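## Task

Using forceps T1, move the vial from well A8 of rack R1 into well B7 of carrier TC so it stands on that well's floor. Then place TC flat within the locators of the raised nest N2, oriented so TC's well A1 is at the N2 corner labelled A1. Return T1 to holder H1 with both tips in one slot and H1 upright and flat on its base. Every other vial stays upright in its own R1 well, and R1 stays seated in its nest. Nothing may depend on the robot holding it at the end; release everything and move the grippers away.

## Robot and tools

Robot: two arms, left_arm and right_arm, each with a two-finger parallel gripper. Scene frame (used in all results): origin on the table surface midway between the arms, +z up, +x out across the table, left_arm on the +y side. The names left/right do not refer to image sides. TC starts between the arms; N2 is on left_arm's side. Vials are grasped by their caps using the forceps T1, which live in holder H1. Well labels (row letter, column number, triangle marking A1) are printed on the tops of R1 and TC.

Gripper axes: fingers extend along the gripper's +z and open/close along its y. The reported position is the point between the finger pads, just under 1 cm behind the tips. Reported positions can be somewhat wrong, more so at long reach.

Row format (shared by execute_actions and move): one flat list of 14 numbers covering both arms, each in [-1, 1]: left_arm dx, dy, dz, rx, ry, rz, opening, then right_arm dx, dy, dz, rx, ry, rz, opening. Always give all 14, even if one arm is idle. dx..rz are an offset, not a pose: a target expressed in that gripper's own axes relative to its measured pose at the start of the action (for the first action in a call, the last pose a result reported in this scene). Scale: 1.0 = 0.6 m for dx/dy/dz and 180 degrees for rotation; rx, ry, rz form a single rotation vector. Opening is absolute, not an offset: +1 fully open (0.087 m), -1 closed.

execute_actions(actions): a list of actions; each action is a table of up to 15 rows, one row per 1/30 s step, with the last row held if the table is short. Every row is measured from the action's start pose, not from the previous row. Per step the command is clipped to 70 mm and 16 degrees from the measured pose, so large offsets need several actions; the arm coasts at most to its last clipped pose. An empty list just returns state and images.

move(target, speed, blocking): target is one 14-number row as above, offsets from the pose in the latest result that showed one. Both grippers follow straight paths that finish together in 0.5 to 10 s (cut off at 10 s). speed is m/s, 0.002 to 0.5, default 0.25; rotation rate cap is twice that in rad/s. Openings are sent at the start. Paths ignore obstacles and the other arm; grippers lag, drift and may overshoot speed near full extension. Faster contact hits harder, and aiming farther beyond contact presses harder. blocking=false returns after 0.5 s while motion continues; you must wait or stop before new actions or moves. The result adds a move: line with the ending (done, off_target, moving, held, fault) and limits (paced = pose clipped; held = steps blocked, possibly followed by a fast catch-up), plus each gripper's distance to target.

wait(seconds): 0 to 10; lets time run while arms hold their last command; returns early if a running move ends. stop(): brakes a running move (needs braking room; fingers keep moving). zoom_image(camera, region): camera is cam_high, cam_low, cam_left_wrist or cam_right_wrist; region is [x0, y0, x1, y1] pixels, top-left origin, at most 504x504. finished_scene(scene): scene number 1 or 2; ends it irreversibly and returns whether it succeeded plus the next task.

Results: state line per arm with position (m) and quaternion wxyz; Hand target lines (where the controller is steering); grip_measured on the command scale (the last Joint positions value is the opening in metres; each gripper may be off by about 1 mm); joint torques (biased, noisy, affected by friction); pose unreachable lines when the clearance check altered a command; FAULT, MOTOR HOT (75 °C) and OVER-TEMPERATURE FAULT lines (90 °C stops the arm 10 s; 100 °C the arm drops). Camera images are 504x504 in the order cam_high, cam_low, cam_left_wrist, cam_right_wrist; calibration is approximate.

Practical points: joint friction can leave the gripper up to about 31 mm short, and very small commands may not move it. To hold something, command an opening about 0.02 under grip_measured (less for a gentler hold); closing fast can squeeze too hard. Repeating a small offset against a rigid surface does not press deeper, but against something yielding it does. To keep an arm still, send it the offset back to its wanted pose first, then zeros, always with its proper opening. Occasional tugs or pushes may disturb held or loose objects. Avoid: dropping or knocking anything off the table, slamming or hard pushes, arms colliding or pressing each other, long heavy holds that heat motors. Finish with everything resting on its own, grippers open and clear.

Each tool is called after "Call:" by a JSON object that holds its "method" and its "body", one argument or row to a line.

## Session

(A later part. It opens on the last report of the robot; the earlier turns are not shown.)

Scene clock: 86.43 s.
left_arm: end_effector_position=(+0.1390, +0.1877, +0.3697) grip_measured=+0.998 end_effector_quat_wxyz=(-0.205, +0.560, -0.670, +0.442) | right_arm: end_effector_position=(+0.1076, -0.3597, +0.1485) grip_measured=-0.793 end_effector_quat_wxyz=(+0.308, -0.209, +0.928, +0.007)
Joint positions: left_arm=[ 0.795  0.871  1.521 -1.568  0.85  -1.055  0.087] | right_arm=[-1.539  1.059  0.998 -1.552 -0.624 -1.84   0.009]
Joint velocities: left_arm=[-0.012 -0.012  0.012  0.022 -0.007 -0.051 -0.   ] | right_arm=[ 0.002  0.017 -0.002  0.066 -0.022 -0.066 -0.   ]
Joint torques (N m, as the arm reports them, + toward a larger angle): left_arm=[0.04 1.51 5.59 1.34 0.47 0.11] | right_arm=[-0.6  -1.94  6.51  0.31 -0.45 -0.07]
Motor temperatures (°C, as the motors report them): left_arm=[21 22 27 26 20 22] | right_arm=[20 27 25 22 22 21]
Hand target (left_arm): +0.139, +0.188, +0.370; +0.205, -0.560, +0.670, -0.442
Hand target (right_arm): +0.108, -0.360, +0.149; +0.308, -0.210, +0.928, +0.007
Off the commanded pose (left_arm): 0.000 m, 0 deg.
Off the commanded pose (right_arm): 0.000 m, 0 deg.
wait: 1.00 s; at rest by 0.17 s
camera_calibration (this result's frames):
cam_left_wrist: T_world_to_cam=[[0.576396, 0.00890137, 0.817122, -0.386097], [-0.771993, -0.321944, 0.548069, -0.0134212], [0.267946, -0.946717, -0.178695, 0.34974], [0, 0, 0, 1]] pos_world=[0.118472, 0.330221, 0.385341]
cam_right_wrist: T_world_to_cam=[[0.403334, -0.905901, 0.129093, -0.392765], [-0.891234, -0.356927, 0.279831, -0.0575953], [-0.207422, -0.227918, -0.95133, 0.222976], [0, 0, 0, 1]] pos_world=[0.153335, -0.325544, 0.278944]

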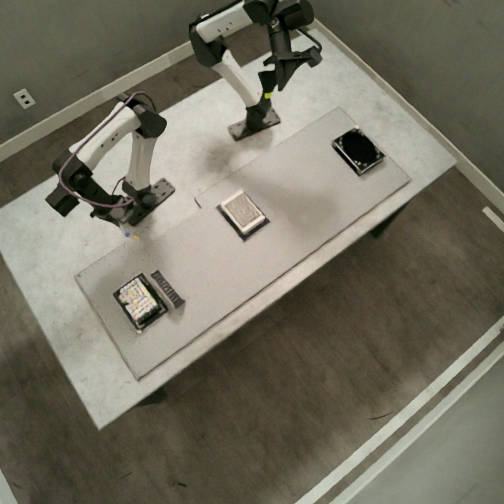

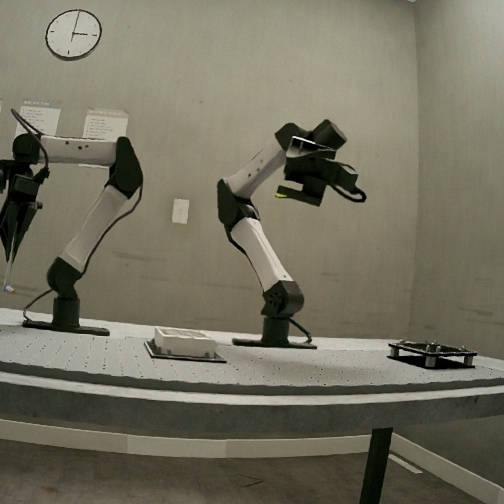

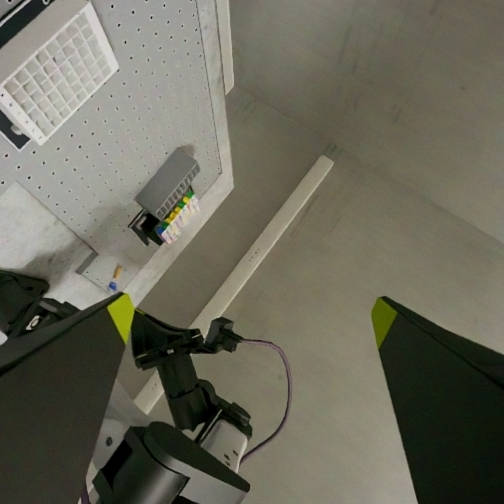

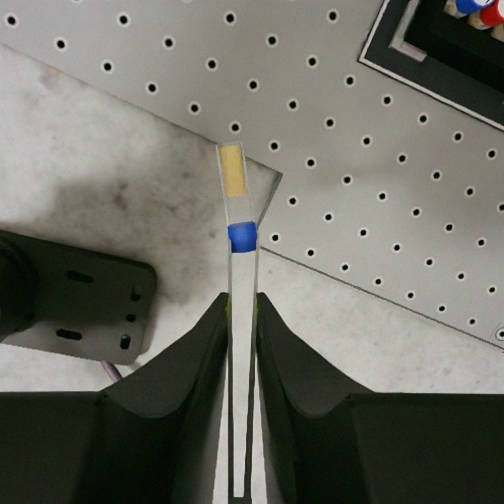

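Call:
{"method": "move", "body": {
  "target": [0,0,0,0,0,0,1,-0.462,0.402,0.167,0,0,0,-0.81],
  "speed": 0.12
}}

Call:
{"method": "move", "body": {
  "target": [0,0,0,0,0,0,1,0,0,0,0,0.4,0,-0.81],
  "speed": 0.2
}}

Scene clock: 90.77 s.
left_arm: end_effector_position=(+0.1390, +0.1877, +0.3697) grip_measured=+0.998 end_effector_quat_wxyz=(-0.205, +0.560, -0.670, +0.442) | right_arm: end_effector_position=(+0.2678, -0.0237, +0.2066) grip_measured=-0.797 end_effector_quat_wxyz=(+0.310, -0.209, +0.927, +0.031)
Joint positions: left_arm=[ 0.795  0.871  1.521 -1.568  0.85  -1.055  0.087] | right_arm=[ 0.651  1.434  1.432 -0.994  0.279  0.28   0.009]
Joint velocities: left_arm=[-0.017 -0.022  0.002  0.051  0.022 -0.022 -0.   ] | right_arm=[-0.007 -0.002  0.002 -0.007 -0.022 -0.007  0.   ]
Joint torques (N m, as the arm reports them, + toward a larger angle): left_arm=[0.07 1.45 5.46 1.34 0.47 0.11] | right_arm=[ 0.18 -5.35  9.34  1.35  0.14  0.04]
Motor temperatures (°C, as the motors report them): left_arm=[21 22 27 26 20 22] | right_arm=[20 26 26 22 22 21]
Hand target (left_arm): +0.139, +0.188, +0.370; +0.205, -0.560, +0.670, -0.442
Hand target (right_arm): +0.270, -0.020, +0.208; +0.311, -0.205, +0.928, +0.029
Off the commanded pose (left_arm): 0.000 m, 0 deg.
Off the commanded pose (right_arm): 0.009 m, 3 deg.
move: off_target (right_arm)
camera_calibration (this result's frames):
cam_left_wrist: T_world_to_cam=[[0.576396, 0.00890137, 0.817122, -0.386097], [-0.771993, -0.321944, 0.548069, -0.0134212], [0.267946, -0.946717, -0.178695, 0.34974], [0, 0, 0, 1]] pos_world=[0.118472, 0.330221, 0.385341]
cam_right_wrist: T_world_to_cam=[[0.417232, -0.904724, 0.0859775, -0.155274], [-0.884229, -0.382281, 0.268327, 0.188715], [-0.209894, -0.187978, -0.959484, 0.391385], [0, 0, 0, 1]] pos_world=[0.313803, 0.00523385, 0.33824]

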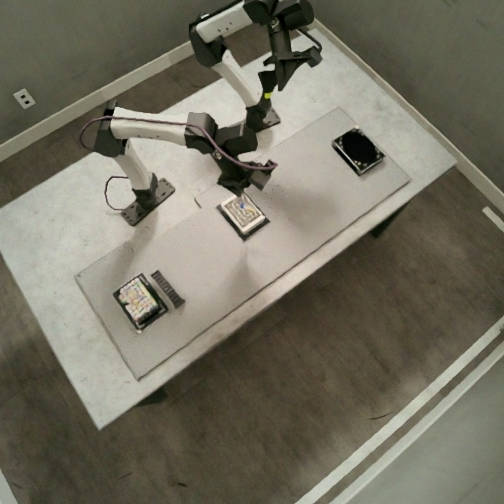

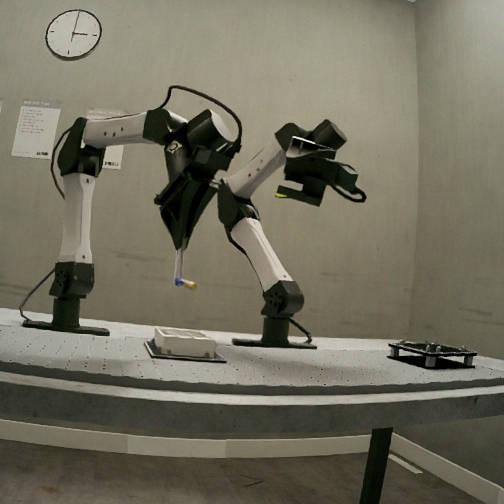

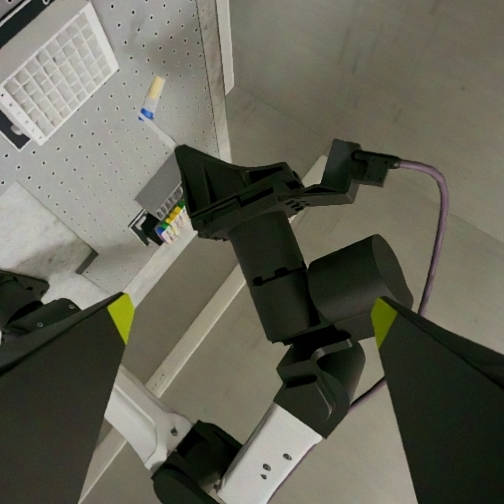

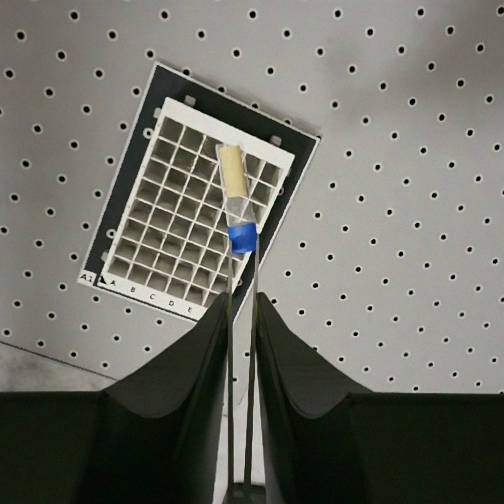

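Scene clock: 94.43 s.
left_arm: end_effector_position=(+0.1390, +0.1877, +0.3697) grip_measured=+0.998 end_effector_quat_wxyz=(-0.205, +0.560, -0.670, +0.442) | right_arm: end_effector_position=(+0.2672, -0.0234, +0.2086) grip_measured=-0.797 end_effector_quat_wxyz=(+0.056, -0.178, +0.980, +0.070)
Joint positions: left_arm=[ 0.795  0.871  1.521 -1.568  0.85  -1.055  0.087] | right_arm=[ 0.465  1.861  2.001 -1.548 -0.08   0.266  0.009]
Joint velocities: left_arm=[-0.012 -0.012 -0.017 -0.095 -0.022  0.007 -0.   ] | right_arm=[-0.012 -0.007  0.007  0.007 -0.022  0.022  0.   ]
Joint torques (N m, as the arm reports them, + toward a larger angle): left_arm=[0.12 1.47 5.55 1.32 0.48 0.1 ] | right_arm=[-1.21 -8.42  7.99  0.57 -0.22 -0.11]
Motor temperatures (°C, as the motors report them): left_arm=[21 22 27 26 20 22] | right_arm=[20 27 26 22 22 21]
Hand target (left_arm): +0.139, +0.188, +0.370; +0.205, -0.560, +0.670, -0.442
Hand target (right_arm): +0.268, -0.024, +0.206; +0.042, -0.177, +0.981, +0.071
Off the commanded pose (left_arm): 0.000 m, 0 deg.
Off the commanded pose (right_arm): 0.002 m, 45 deg; orientation clipped at the last step of the last action.
joint sent to its limit (right arm) — the command would take joint 4 (wrist pitch) past its lower limit, so that joint was sent only as far as its limit.
move: off_target (right_arm); limits=paced
camera_calibration (this result's frames):
cam_left_wrist: T_world_to_cam=[[0.576396, 0.00890137, 0.817122, -0.386097], [-0.771993, -0.321944, 0.548069, -0.0134212], [0.267946, -0.946717, -0.178695, 0.34974], [0, 0, 0, 1]] pos_world=[0.118472, 0.330221, 0.385341]
cam_right_wrist: T_world_to_cam=[[0.374465, -0.920554, -0.111161, -0.102715], [-0.64082, -0.343574, 0.686518, 0.036435], [-0.670169, -0.185842, -0.718566, 0.466004], [0, 0, 0, 1]] pos_world=[0.374112, 0.00456658, 0.298423]

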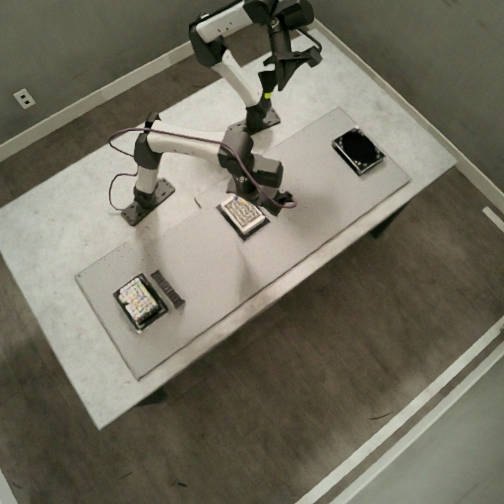

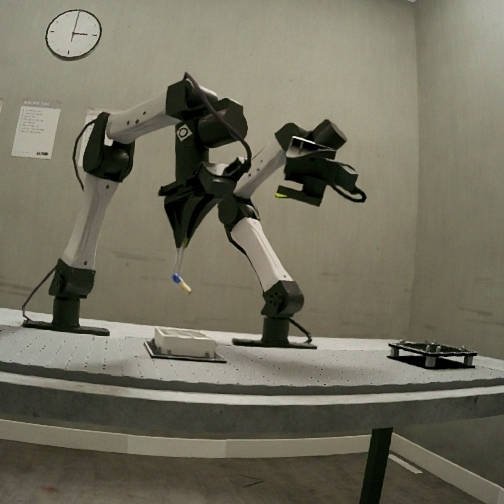

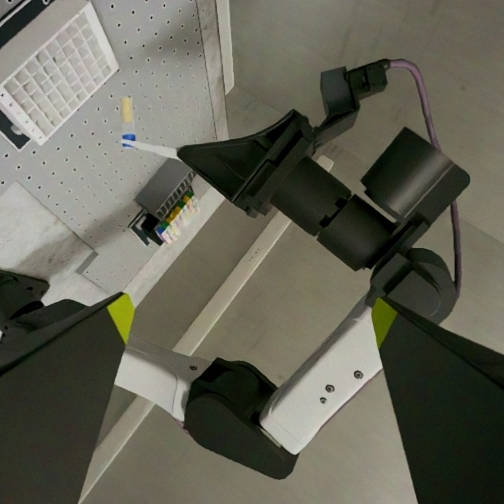

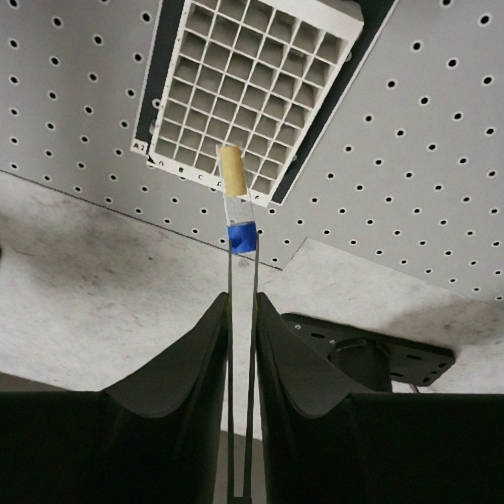

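Call:
{"method": "move", "body": {
  "target": [0,0,0,0,0,0,1,-0.059,0,0.083,0,0,0,-0.81],
  "speed": 0.05
}}

Call:
{"method": "zoom_image", "body": {
  "camera": "cam_right_wrist",
  "region": [120, 40, 360, 280]
}}

Call:
{"method": "zoom_image", "body": {
  "camera": "cam_low",
  "region": [120, 250, 260, 370]
}}

Call:
{"method": "zoom_image", "body": {
  "camera": "cam_left_wrist",
  "region": [0, 0, 180, 160]
}}

Scene clock: 97.07 s.
left_arm: end_effector_position=(+0.1390, +0.1877, +0.3697) grip_measured=+0.998 end_effector_quat_wxyz=(-0.205, +0.560, -0.670, +0.442) | right_arm: end_effector_position=(+0.3002, -0.0025, +0.1750) grip_measured=-0.797 end_effector_quat_wxyz=(+0.064, -0.178, +0.979, +0.076)
Joint positions: left_arm=[ 0.795  0.871  1.521 -1.568  0.85  -1.055  0.087] | right_arm=[ 0.458  1.964  2.001 -1.426 -0.084  0.26   0.009]
Joint velocities: left_arm=[-0.007  0.002  0.007 -0.051 -0.081 -0.066 -0.001] | right_arm=[ 0.002 -0.002 -0.012 -0.022 -0.022 -0.007 -0.   ]
Joint torques (N m, as the arm reports them, + toward a larger angle): left_arm=[0.08 1.58 5.5  1.37 0.44 0.12] | right_arm=[-1.35 -9.92  5.53  0.91 -0.09 -0.18]
Motor temperatures (°C, as the motors report them): left_arm=[21 22 27 26 20 22] | right_arm=[20 27 26 22 22 21]
Hand target (left_arm): +0.139, +0.188, +0.370; +0.205, -0.560, +0.670, -0.442
Hand target (right_arm): +0.304, -0.004, +0.164; +0.056, -0.178, +0.980, +0.070
Off the commanded pose (left_arm): 0.000 m, 0 deg.
Off the commanded pose (right_arm): 0.011 m, 1 deg.
move: off_target (right_arm)
camera_calibration (this result's frames):
cam_left_wrist: T_world_to_cam=[[0.576396, 0.00890137, 0.817122, -0.386097], [-0.771993, -0.321944, 0.548069, -0.0134212], [0.267946, -0.946717, -0.178695, 0.34974], [0, 0, 0, 1]] pos_world=[0.118472, 0.330221, 0.385341]
cam_right_wrist: T_world_to_cam=[[0.375323, -0.919214, -0.119077, -0.0984008], [-0.650774, -0.352811, 0.672322, 0.0932161], [-0.660019, -0.174846, -0.730619, 0.466938], [0, 0, 0, 1]] pos_world=[0.405783, 0.0240783, 0.266765]

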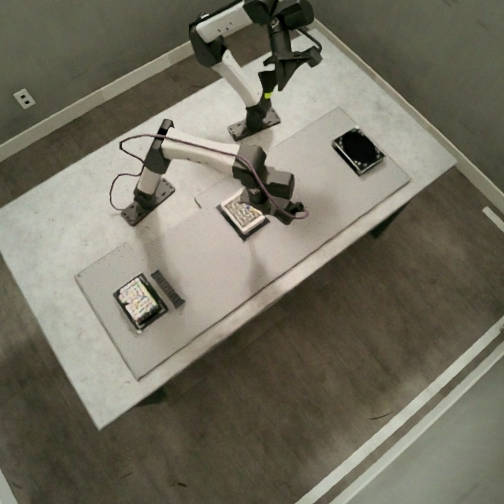

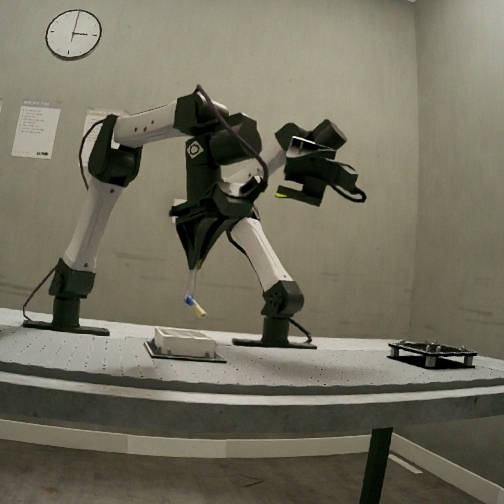

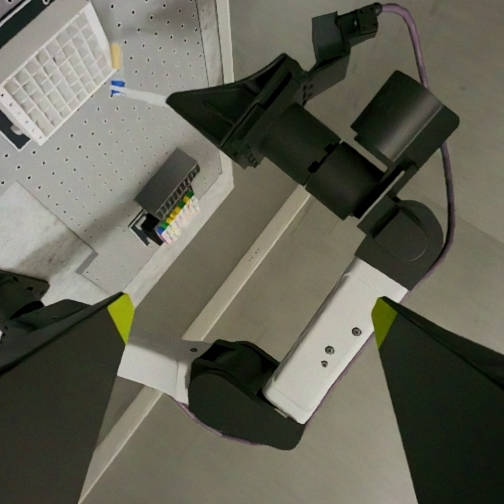

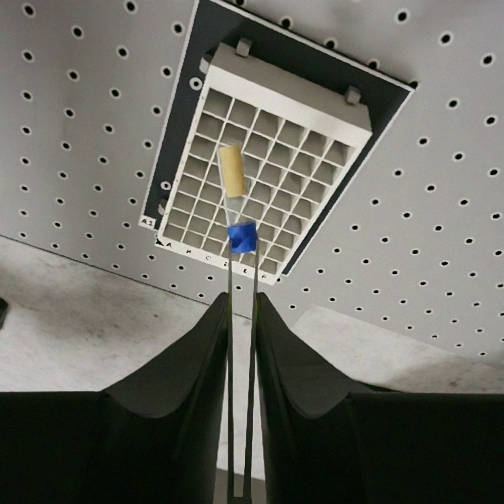

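Region (120, 40, 360, 280) of cam_right_wrist's 504x504 image, scaled by 2.100, with more detail than that image has.

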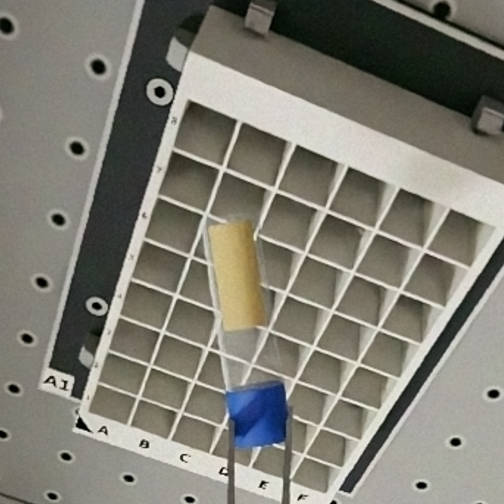

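Region (120, 250, 260, 370) of cam_low's 504x504 image, scaled by 3.600, with more detail than that image has; it fills the top 432 rows of this view, and the rest is white.

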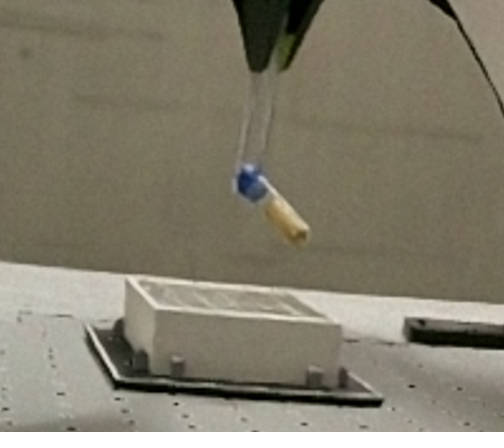

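Region (0, 0, 180, 160) of cam_left_wrist's 504x504 image, scaled by 2.800, with more detail than that image has.

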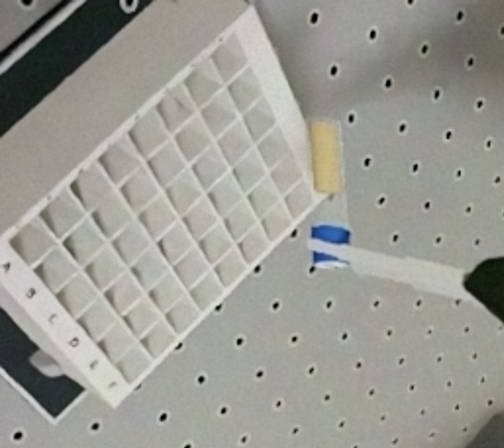

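Call:
{"method": "move", "body": {
  "target": [0,0,0,0,0,0,1,0.016,-0.005,0.056,0,0,0,-0.81],
  "speed": 0.03
}}

Call:
{"method": "zoom_image", "body": {
  "camera": "cam_right_wrist",
  "region": [120, 40, 360, 280]
}}

Call:
{"method": "zoom_image", "body": {
  "camera": "cam_low",
  "region": [120, 250, 260, 370]
}}

Call:
{"method": "zoom_image", "body": {
  "camera": "cam_left_wrist",
  "region": [0, 0, 180, 160]
}}

Scene clock: 99.30 s.
left_arm: end_effector_position=(+0.1390, +0.1877, +0.3697) grip_measured=+0.998 end_effector_quat_wxyz=(-0.205, +0.560, -0.670, +0.442) | right_arm: end_effector_position=(+0.2995, -0.0030, +0.1412) grip_measured=-0.797 end_effector_quat_wxyz=(+0.063, -0.178, +0.979, +0.075)
Joint positions: left_arm=[ 0.795  0.871  1.521 -1.568  0.85  -1.055  0.087] | right_arm=[ 0.458  1.934  1.822 -1.281 -0.084  0.26   0.009]
Joint velocities: left_arm=[-0.007 -0.017 -0.012  0.037 -0.051  0.037  0.001] | right_arm=[ 0.002 -0.002 -0.002 -0.037  0.037 -0.007  0.001]
Joint torques (N m, as the arm reports them, + toward a larger angle): left_arm=[0.15 1.63 5.46 1.34 0.45 0.1 ] | right_arm=[ -0.01 -12.93   4.78   0.9   -0.05   0.01]
Motor temperatures (°C, as the motors report them): left_arm=[21 22 27 26 20 22] | right_arm=[20 28 26 22 22 21]
Hand target (left_arm): +0.139, +0.188, +0.370; +0.205, -0.560, +0.670, -0.442
Hand target (right_arm): +0.296, -0.003, +0.140; +0.064, -0.178, +0.979, +0.076
Off the commanded pose (left_arm): 0.000 m, 0 deg.
Off the commanded pose (right_arm): 0.004 m, 0 deg.
move: done
camera_calibration (this result's frames):
cam_left_wrist: T_world_to_cam=[[0.576396, 0.00890137, 0.817122, -0.386097], [-0.771993, -0.321944, 0.548069, -0.0134212], [0.267946, -0.946717, -0.178695, 0.34974], [0, 0, 0, 1]] pos_world=[0.118472, 0.330221, 0.385341]
cam_right_wrist: T_world_to_cam=[[0.375304, -0.919338, -0.118174, -0.102747], [-0.648584, -0.351551, 0.675093, 0.114296], [-0.662183, -0.176719, -0.728206, 0.44201], [0, 0, 0, 1]] pos_world=[0.405383, 0.0238332, 0.232572]

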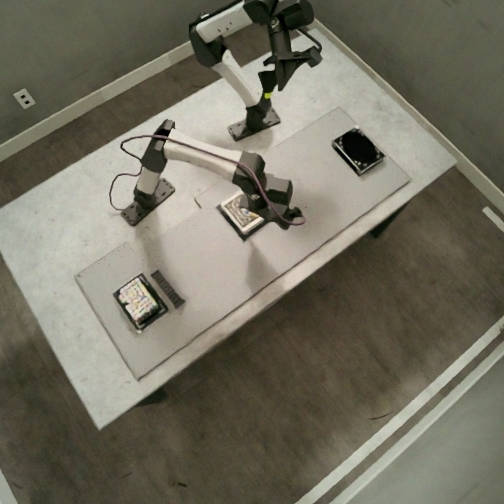

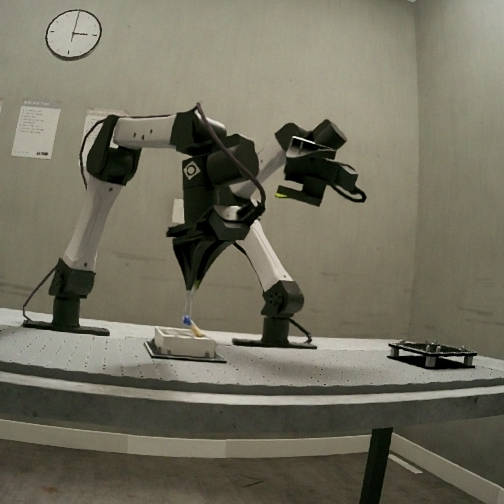

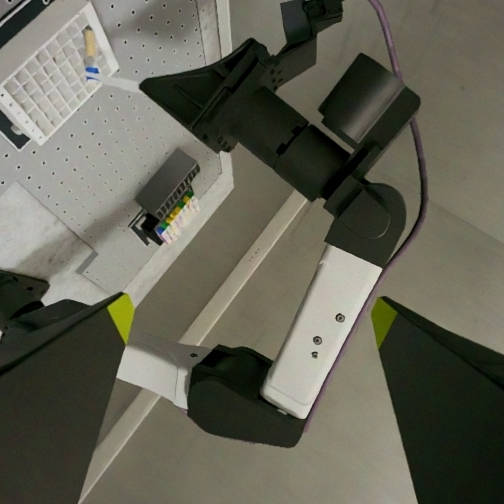

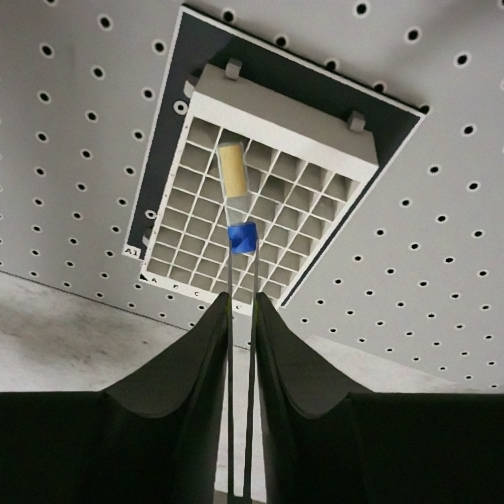

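Region (120, 40, 360, 280) of cam_right_wrist's 504x504 image, scaled by 2.100, with more detail than that image has.

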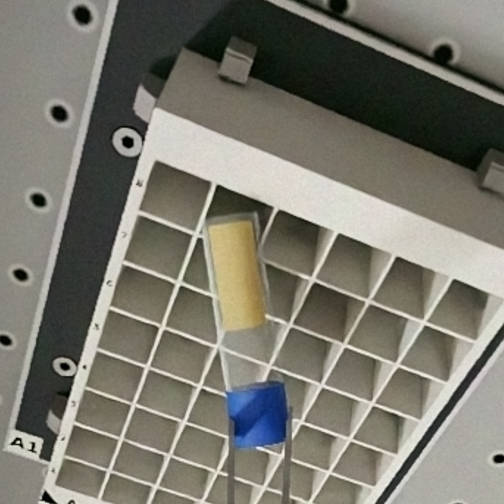

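Region (120, 250, 260, 370) of cam_low's 504x504 image, scaled by 3.600, with more detail than that image has; it fills the top 432 rows of this view, and the rest is white.

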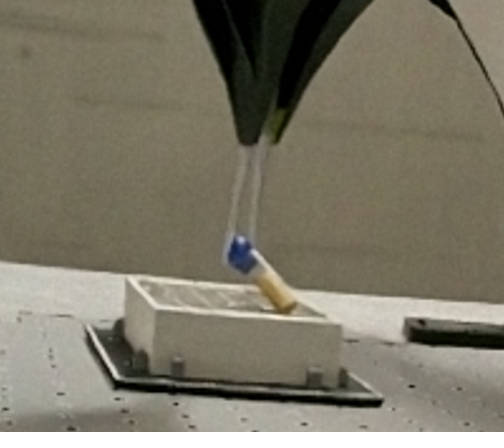

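Region (0, 0, 180, 160) of cam_left_wrist's 504x504 image, scaled by 2.800, with more detail than that image has.

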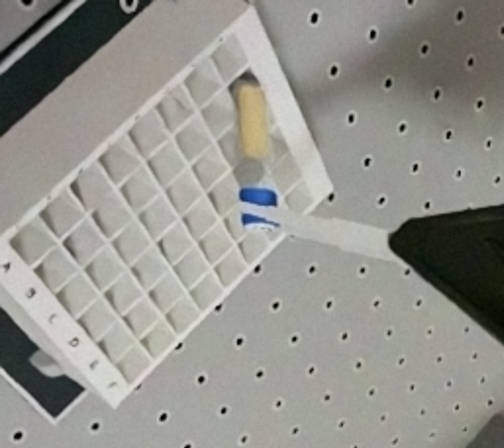

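Call:
{"method": "move", "body": {
  "target": [0,0,0,0,0,0,1,-0.021,0.009,-0.003,0,0.083,0,-0.81],
  "speed": 0.03
}}

Call:
{"method": "zoom_image", "body": {
  "camera": "cam_right_wrist",
  "region": [120, 40, 360, 280]
}}

Call:
{"method": "zoom_image", "body": {
  "camera": "cam_low",
  "region": [120, 250, 260, 370]
}}

Call:
{"method": "zoom_image", "body": {
  "camera": "cam_left_wrist",
  "region": [0, 0, 180, 160]
}}

Scene clock: 104.87 s.
left_arm: end_effector_position=(+0.1390, +0.1877, +0.3697) grip_measured=+0.998 end_effector_quat_wxyz=(-0.205, +0.560, -0.670, +0.442) | right_arm: end_effector_position=(+0.3078, +0.0070, +0.1488) grip_measured=-0.797 end_effector_quat_wxyz=(-0.011, -0.181, +0.981, +0.073)
Joint positions: left_arm=[ 0.795  0.871  1.521 -1.568  0.85  -1.055  0.087] | right_arm=[ 0.442  2.163  2.179 -1.549 -0.143  0.234  0.009]
Joint velocities: left_arm=[ 0.002 -0.012  0.012  0.022 -0.037 -0.066  0.   ] | right_arm=[ 0.012 -0.007  0.002 -0.007  0.007 -0.066  0.   ]
Joint torques (N m, as the arm reports them, + toward a larger angle): left_arm=[0.01 1.55 5.54 1.36 0.45 0.08] | right_arm=[ -1.2  -11.14   8.27   0.38  -0.23  -0.14]
Motor temperatures (°C, as the motors report them): left_arm=[21 22 27 26 20 22] | right_arm=[20 29 26 22 21 21]
Hand target (left_arm): +0.139, +0.188, +0.370; +0.205, -0.560, +0.670, -0.442
Hand target (right_arm): +0.309, +0.006, +0.145; -0.024, -0.181, +0.980, +0.073
Off the commanded pose (left_arm): 0.000 m, 0 deg.
Off the commanded pose (right_arm): 0.004 m, 7 deg.
joint sent to its limit (right arm) — the command would take joint 4 (wrist pitch) past its lower limit, so that joint was sent only as far as its limit.
move: off_target (right_arm)
camera_calibration (this result's frames):
cam_left_wrist: T_world_to_cam=[[0.576396, 0.00890137, 0.817122, -0.386097], [-0.771993, -0.321944, 0.548069, -0.0134212], [0.267946, -0.946717, -0.178695, 0.34974], [0, 0, 0, 1]] pos_world=[0.118472, 0.330221, 0.385341]
cam_right_wrist: T_world_to_cam=[[0.371563, -0.917354, -0.142836, -0.0910255], [-0.53873, -0.33834, 0.771555, 0.0697777], [-0.756116, -0.209731, -0.61992, 0.46787], [0, 0, 0, 1]] pos_world=[0.425177, 0.0382327, 0.223203]

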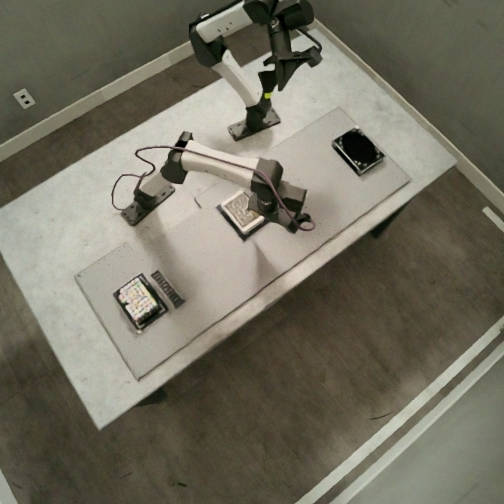

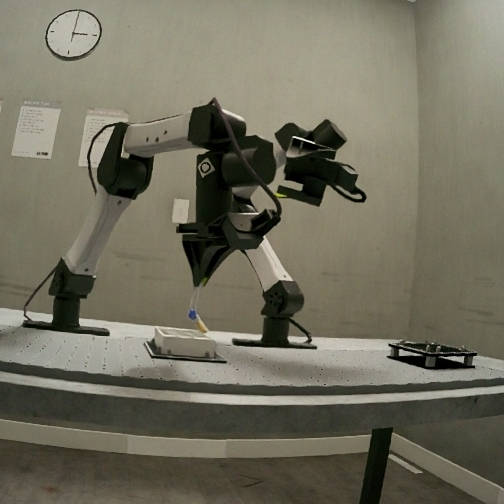

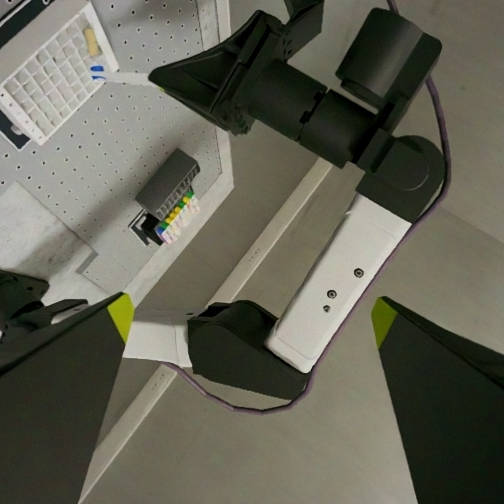

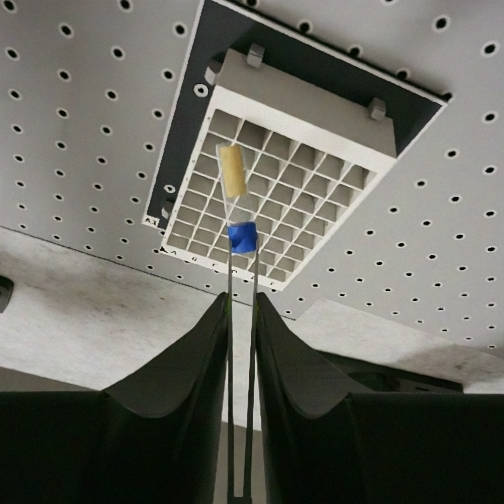

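Region (120, 40, 360, 280) of cam_right_wrist's 504x504 image, scaled by 2.100, with more detail than that image has.

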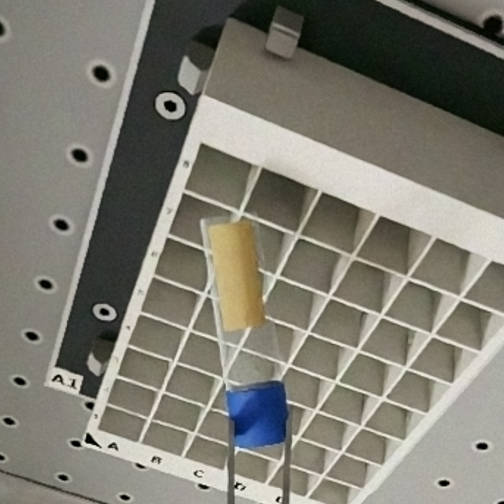

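Region (120, 250, 260, 370) of cam_low's 504x504 image, scaled by 3.600, with more detail than that image has; it fills the top 432 rows of this view, and the rest is white.

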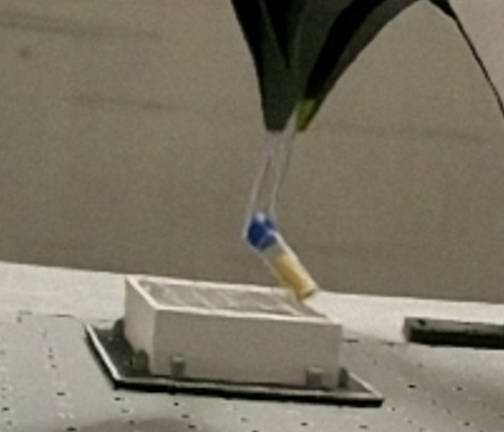

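Region (0, 0, 180, 160) of cam_left_wrist's 504x504 image, scaled by 2.800, with more detail than that image has.

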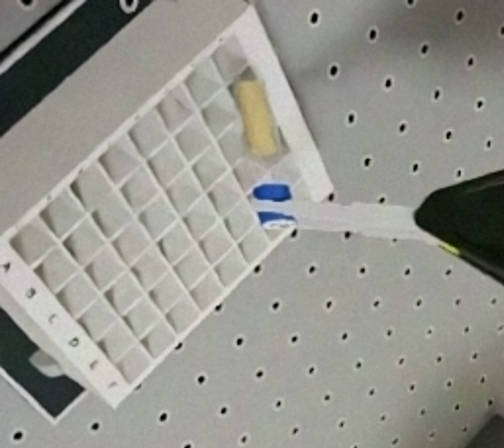

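Call:
{"method": "move", "body": {
  "target": [0,0,0,0,0,0,1,0.017,-0.01,0.022,0,0.02,0,-0.81],
  "speed": 0.03
}}

Call:
{"method": "zoom_image", "body": {
  "camera": "cam_right_wrist",
  "region": [120, 40, 360, 280]
}}

Call:
{"method": "zoom_image", "body": {
  "camera": "cam_low",
  "region": [120, 250, 260, 370]
}}

Call:
{"method": "zoom_image", "body": {
  "camera": "cam_left_wrist",
  "region": [0, 0, 180, 160]
}}

Scene clock: 106.67 s.
left_arm: end_effector_position=(+0.1390, +0.1877, +0.3697) grip_measured=+0.998 end_effector_quat_wxyz=(-0.205, +0.560, -0.670, +0.442) | right_arm: end_effector_position=(+0.3024, +0.0036, +0.1419) grip_measured=-0.797 end_effector_quat_wxyz=(-0.027, -0.184, +0.980, +0.068)
Joint positions: left_arm=[ 0.795  0.871  1.521 -1.568  0.85  -1.055  0.087] | right_arm=[ 0.442  2.163  2.145 -1.549 -0.146  0.227  0.009]
Joint velocities: left_arm=[ 0.002 -0.012 -0.002 -0.007  0.022  0.007  0.   ] | right_arm=[ 0.022 -0.007 -0.002  0.037  0.007  0.066  0.   ]
Joint torques (N m, as the arm reports them, + toward a larger angle): left_arm=[0.11 1.55 5.55 1.36 0.49 0.09] | right_arm=[ -1.3  -12.99   4.37   0.47  -0.25  -0.18]
Motor temperatures (°C, as the motors report them): left_arm=[21 22 27 26 20 22] | right_arm=[20 30 26 22 21 21]
Hand target (left_arm): +0.139, +0.188, +0.370; +0.205, -0.560, +0.670, -0.442
Hand target (right_arm): +0.300, -0.000, +0.135; -0.042, -0.183, +0.980, +0.067
Off the commanded pose (left_arm): 0.000 m, 0 deg.
Off the commanded pose (right_arm): 0.008 m, 2 deg.
move: done
camera_calibration (this result's frames):
cam_left_wrist: T_world_to_cam=[[0.576396, 0.00890137, 0.817122, -0.386097], [-0.771993, -0.321944, 0.548069, -0.0134212], [0.267946, -0.946717, -0.178695, 0.34974], [0, 0, 0, 1]] pos_world=[0.118472, 0.330221, 0.385341]
cam_right_wrist: T_world_to_cam=[[0.374506, -0.916705, -0.139275, -0.094469], [-0.513753, -0.330192, 0.791853, 0.060642], [-0.771883, -0.225001, -0.594619, 0.459984], [0, 0, 0, 1]] pos_world=[0.421588, 0.0369201, 0.212339]

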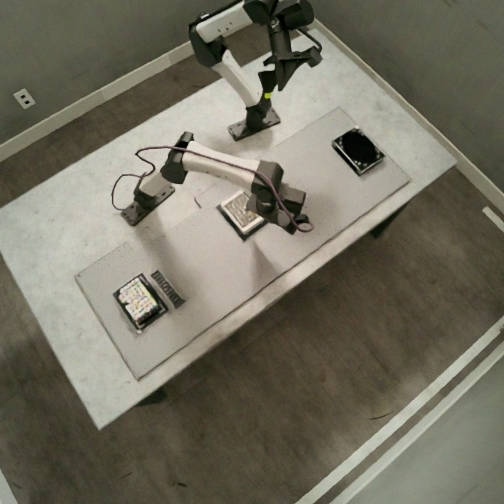

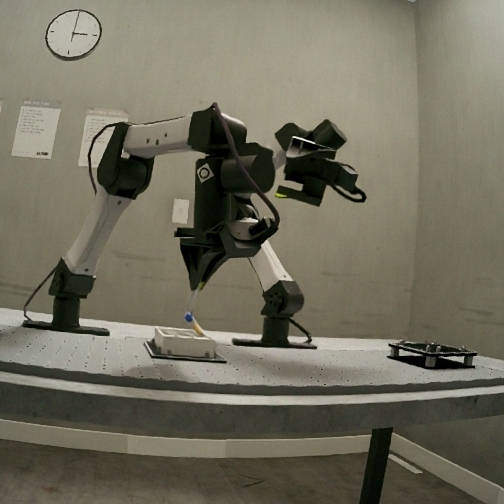

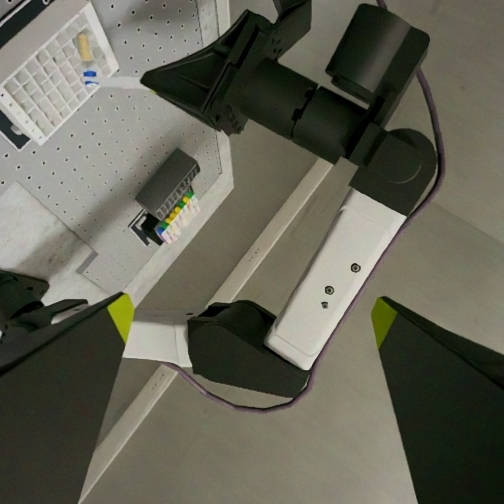

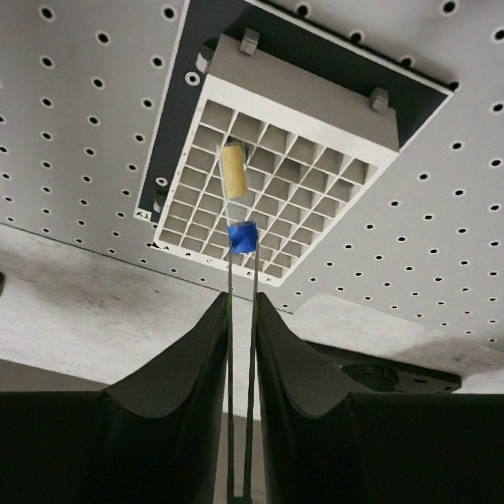

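Region (120, 40, 360, 280) of cam_right_wrist's 504x504 image, scaled by 2.100, with more detail than that image has.

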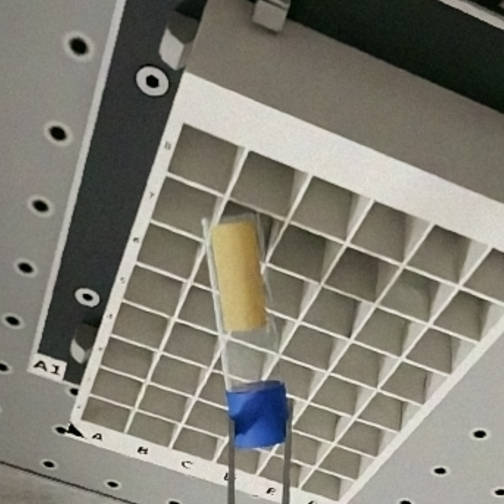

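Region (120, 250, 260, 370) of cam_low's 504x504 image, scaled by 3.600, with more detail than that image has; it fills the top 432 rows of this view, and the rest is white.

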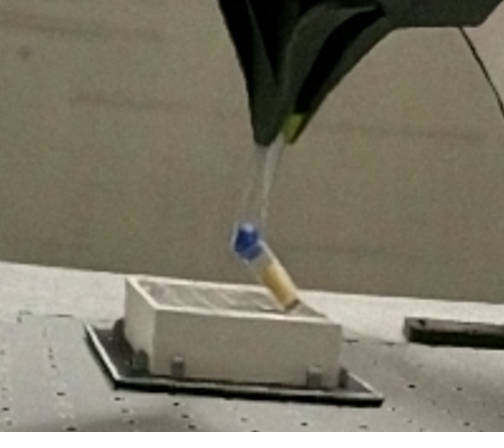

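Region (0, 0, 180, 160) of cam_left_wrist's 504x504 image, scaled by 2.800, with more detail than that image has.

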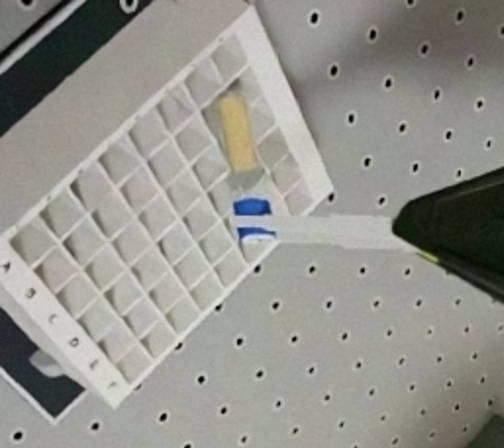

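Call:
{"method": "move", "body": {
  "target": [0,0,0,0,0,0,1,-0.015,-0.005,0.027,0,0,0,-0.81],
  "speed": 0.02
}}

Call:
{"method": "zoom_image", "body": {
  "camera": "cam_right_wrist",
  "region": [120, 40, 360, 280]
}}

Call:
{"method": "zoom_image", "body": {
  "camera": "cam_low",
  "region": [120, 250, 260, 370]
}}

Scene clock: 108.33 s.
left_arm: end_effector_position=(+0.1390, +0.1877, +0.3697) grip_measured=+0.998 end_effector_quat_wxyz=(-0.205, +0.560, -0.670, +0.442) | right_arm: end_effector_position=(+0.3046, +0.0051, +0.1415) grip_measured=-0.797 end_effector_quat_wxyz=(-0.022, -0.185, +0.980, +0.070)
Joint positions: left_arm=[ 0.795  0.871  1.521 -1.568  0.85  -1.055  0.087] | right_arm=[ 0.442  2.163  2.145 -1.538 -0.147  0.226  0.009]
Joint velocities: left_arm=[-0.012 -0.017 -0.012 -0.051 -0.007  0.022  0.   ] | right_arm=[ 0.017 -0.002 -0.007 -0.037 -0.037  0.051 -0.001]
Joint torques (N m, as the arm reports them, + toward a larger angle): left_arm=[0.04 1.5  5.58 1.34 0.48 0.09] | right_arm=[ -1.11 -11.45   4.2    0.83  -0.11  -0.13]
Motor temperatures (°C, as the motors report them): left_arm=[21 22 27 26 20 22] | right_arm=[20 30 26 22 21 21]
Hand target (left_arm): +0.139, +0.188, +0.370; +0.205, -0.560, +0.670, -0.442
Hand target (right_arm): +0.310, +0.006, +0.125; -0.027, -0.184, +0.980, +0.068
Off the commanded pose (left_arm): 0.000 m, 0 deg.
Off the commanded pose (right_arm): 0.017 m, 1 deg.
move: off_target (right_arm)
camera_calibration (this result's frames):
cam_left_wrist: T_world_to_cam=[[0.576396, 0.00890137, 0.817122, -0.386097], [-0.771993, -0.321944, 0.548069, -0.0134212], [0.267946, -0.946717, -0.178695, 0.34974], [0, 0, 0, 1]] pos_world=[0.118472, 0.330221, 0.385341]
cam_right_wrist: T_world_to_cam=[[0.376426, -0.915524, -0.141846, -0.094177], [-0.520372, -0.335614, 0.785224, 0.0655427], [-0.766496, -0.221766, -0.602747, 0.461241], [0, 0, 0, 1]] pos_world=[0.423097, 0.0380631, 0.213187]

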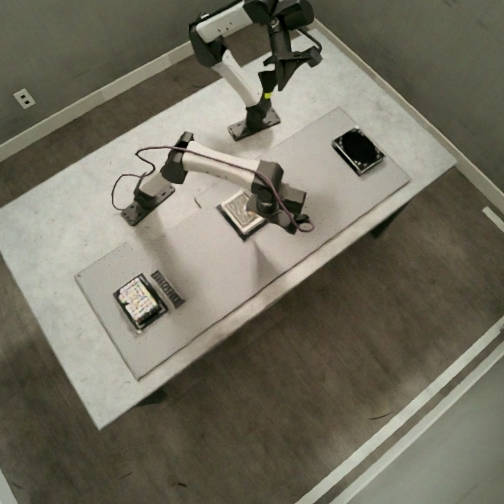

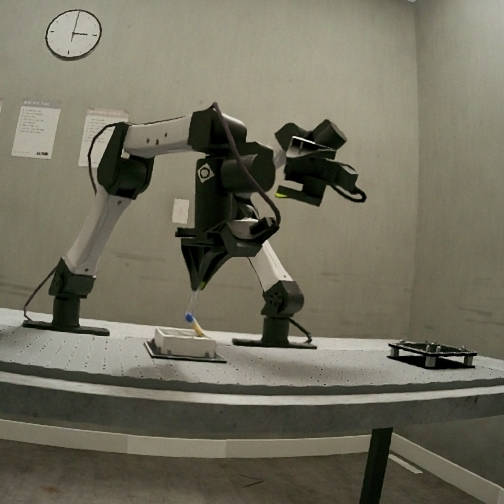

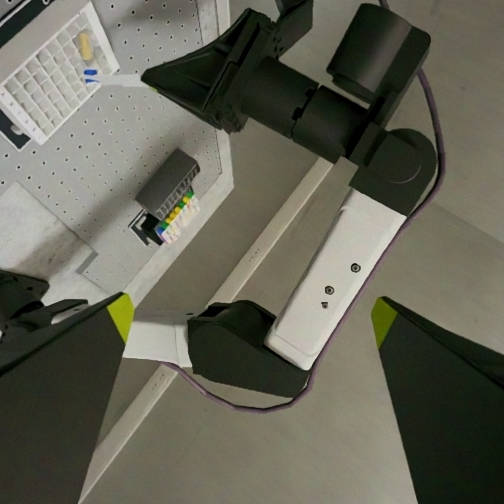

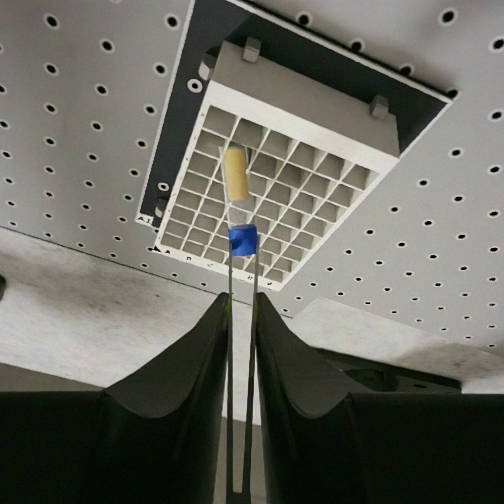

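Region (120, 40, 360, 280) of cam_right_wrist's 504x504 image, scaled by 2.100, with more detail than that image has.

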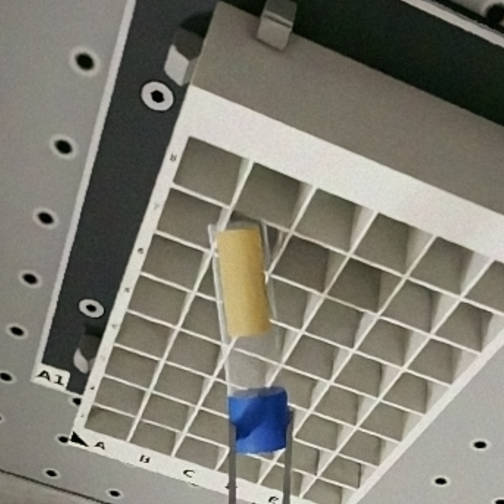

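Region (120, 250, 260, 370) of cam_low's 504x504 image, scaled by 3.600, with more detail than that image has; it fills the top 432 rows of this view, and the rest is white.

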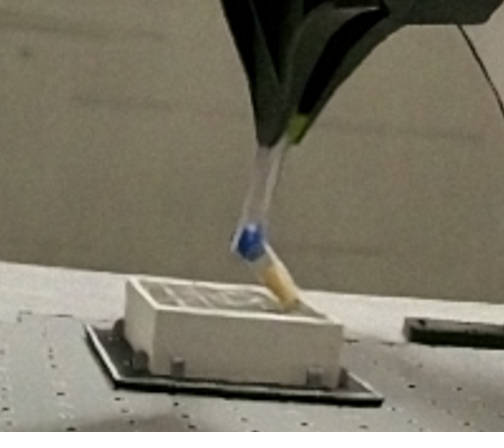

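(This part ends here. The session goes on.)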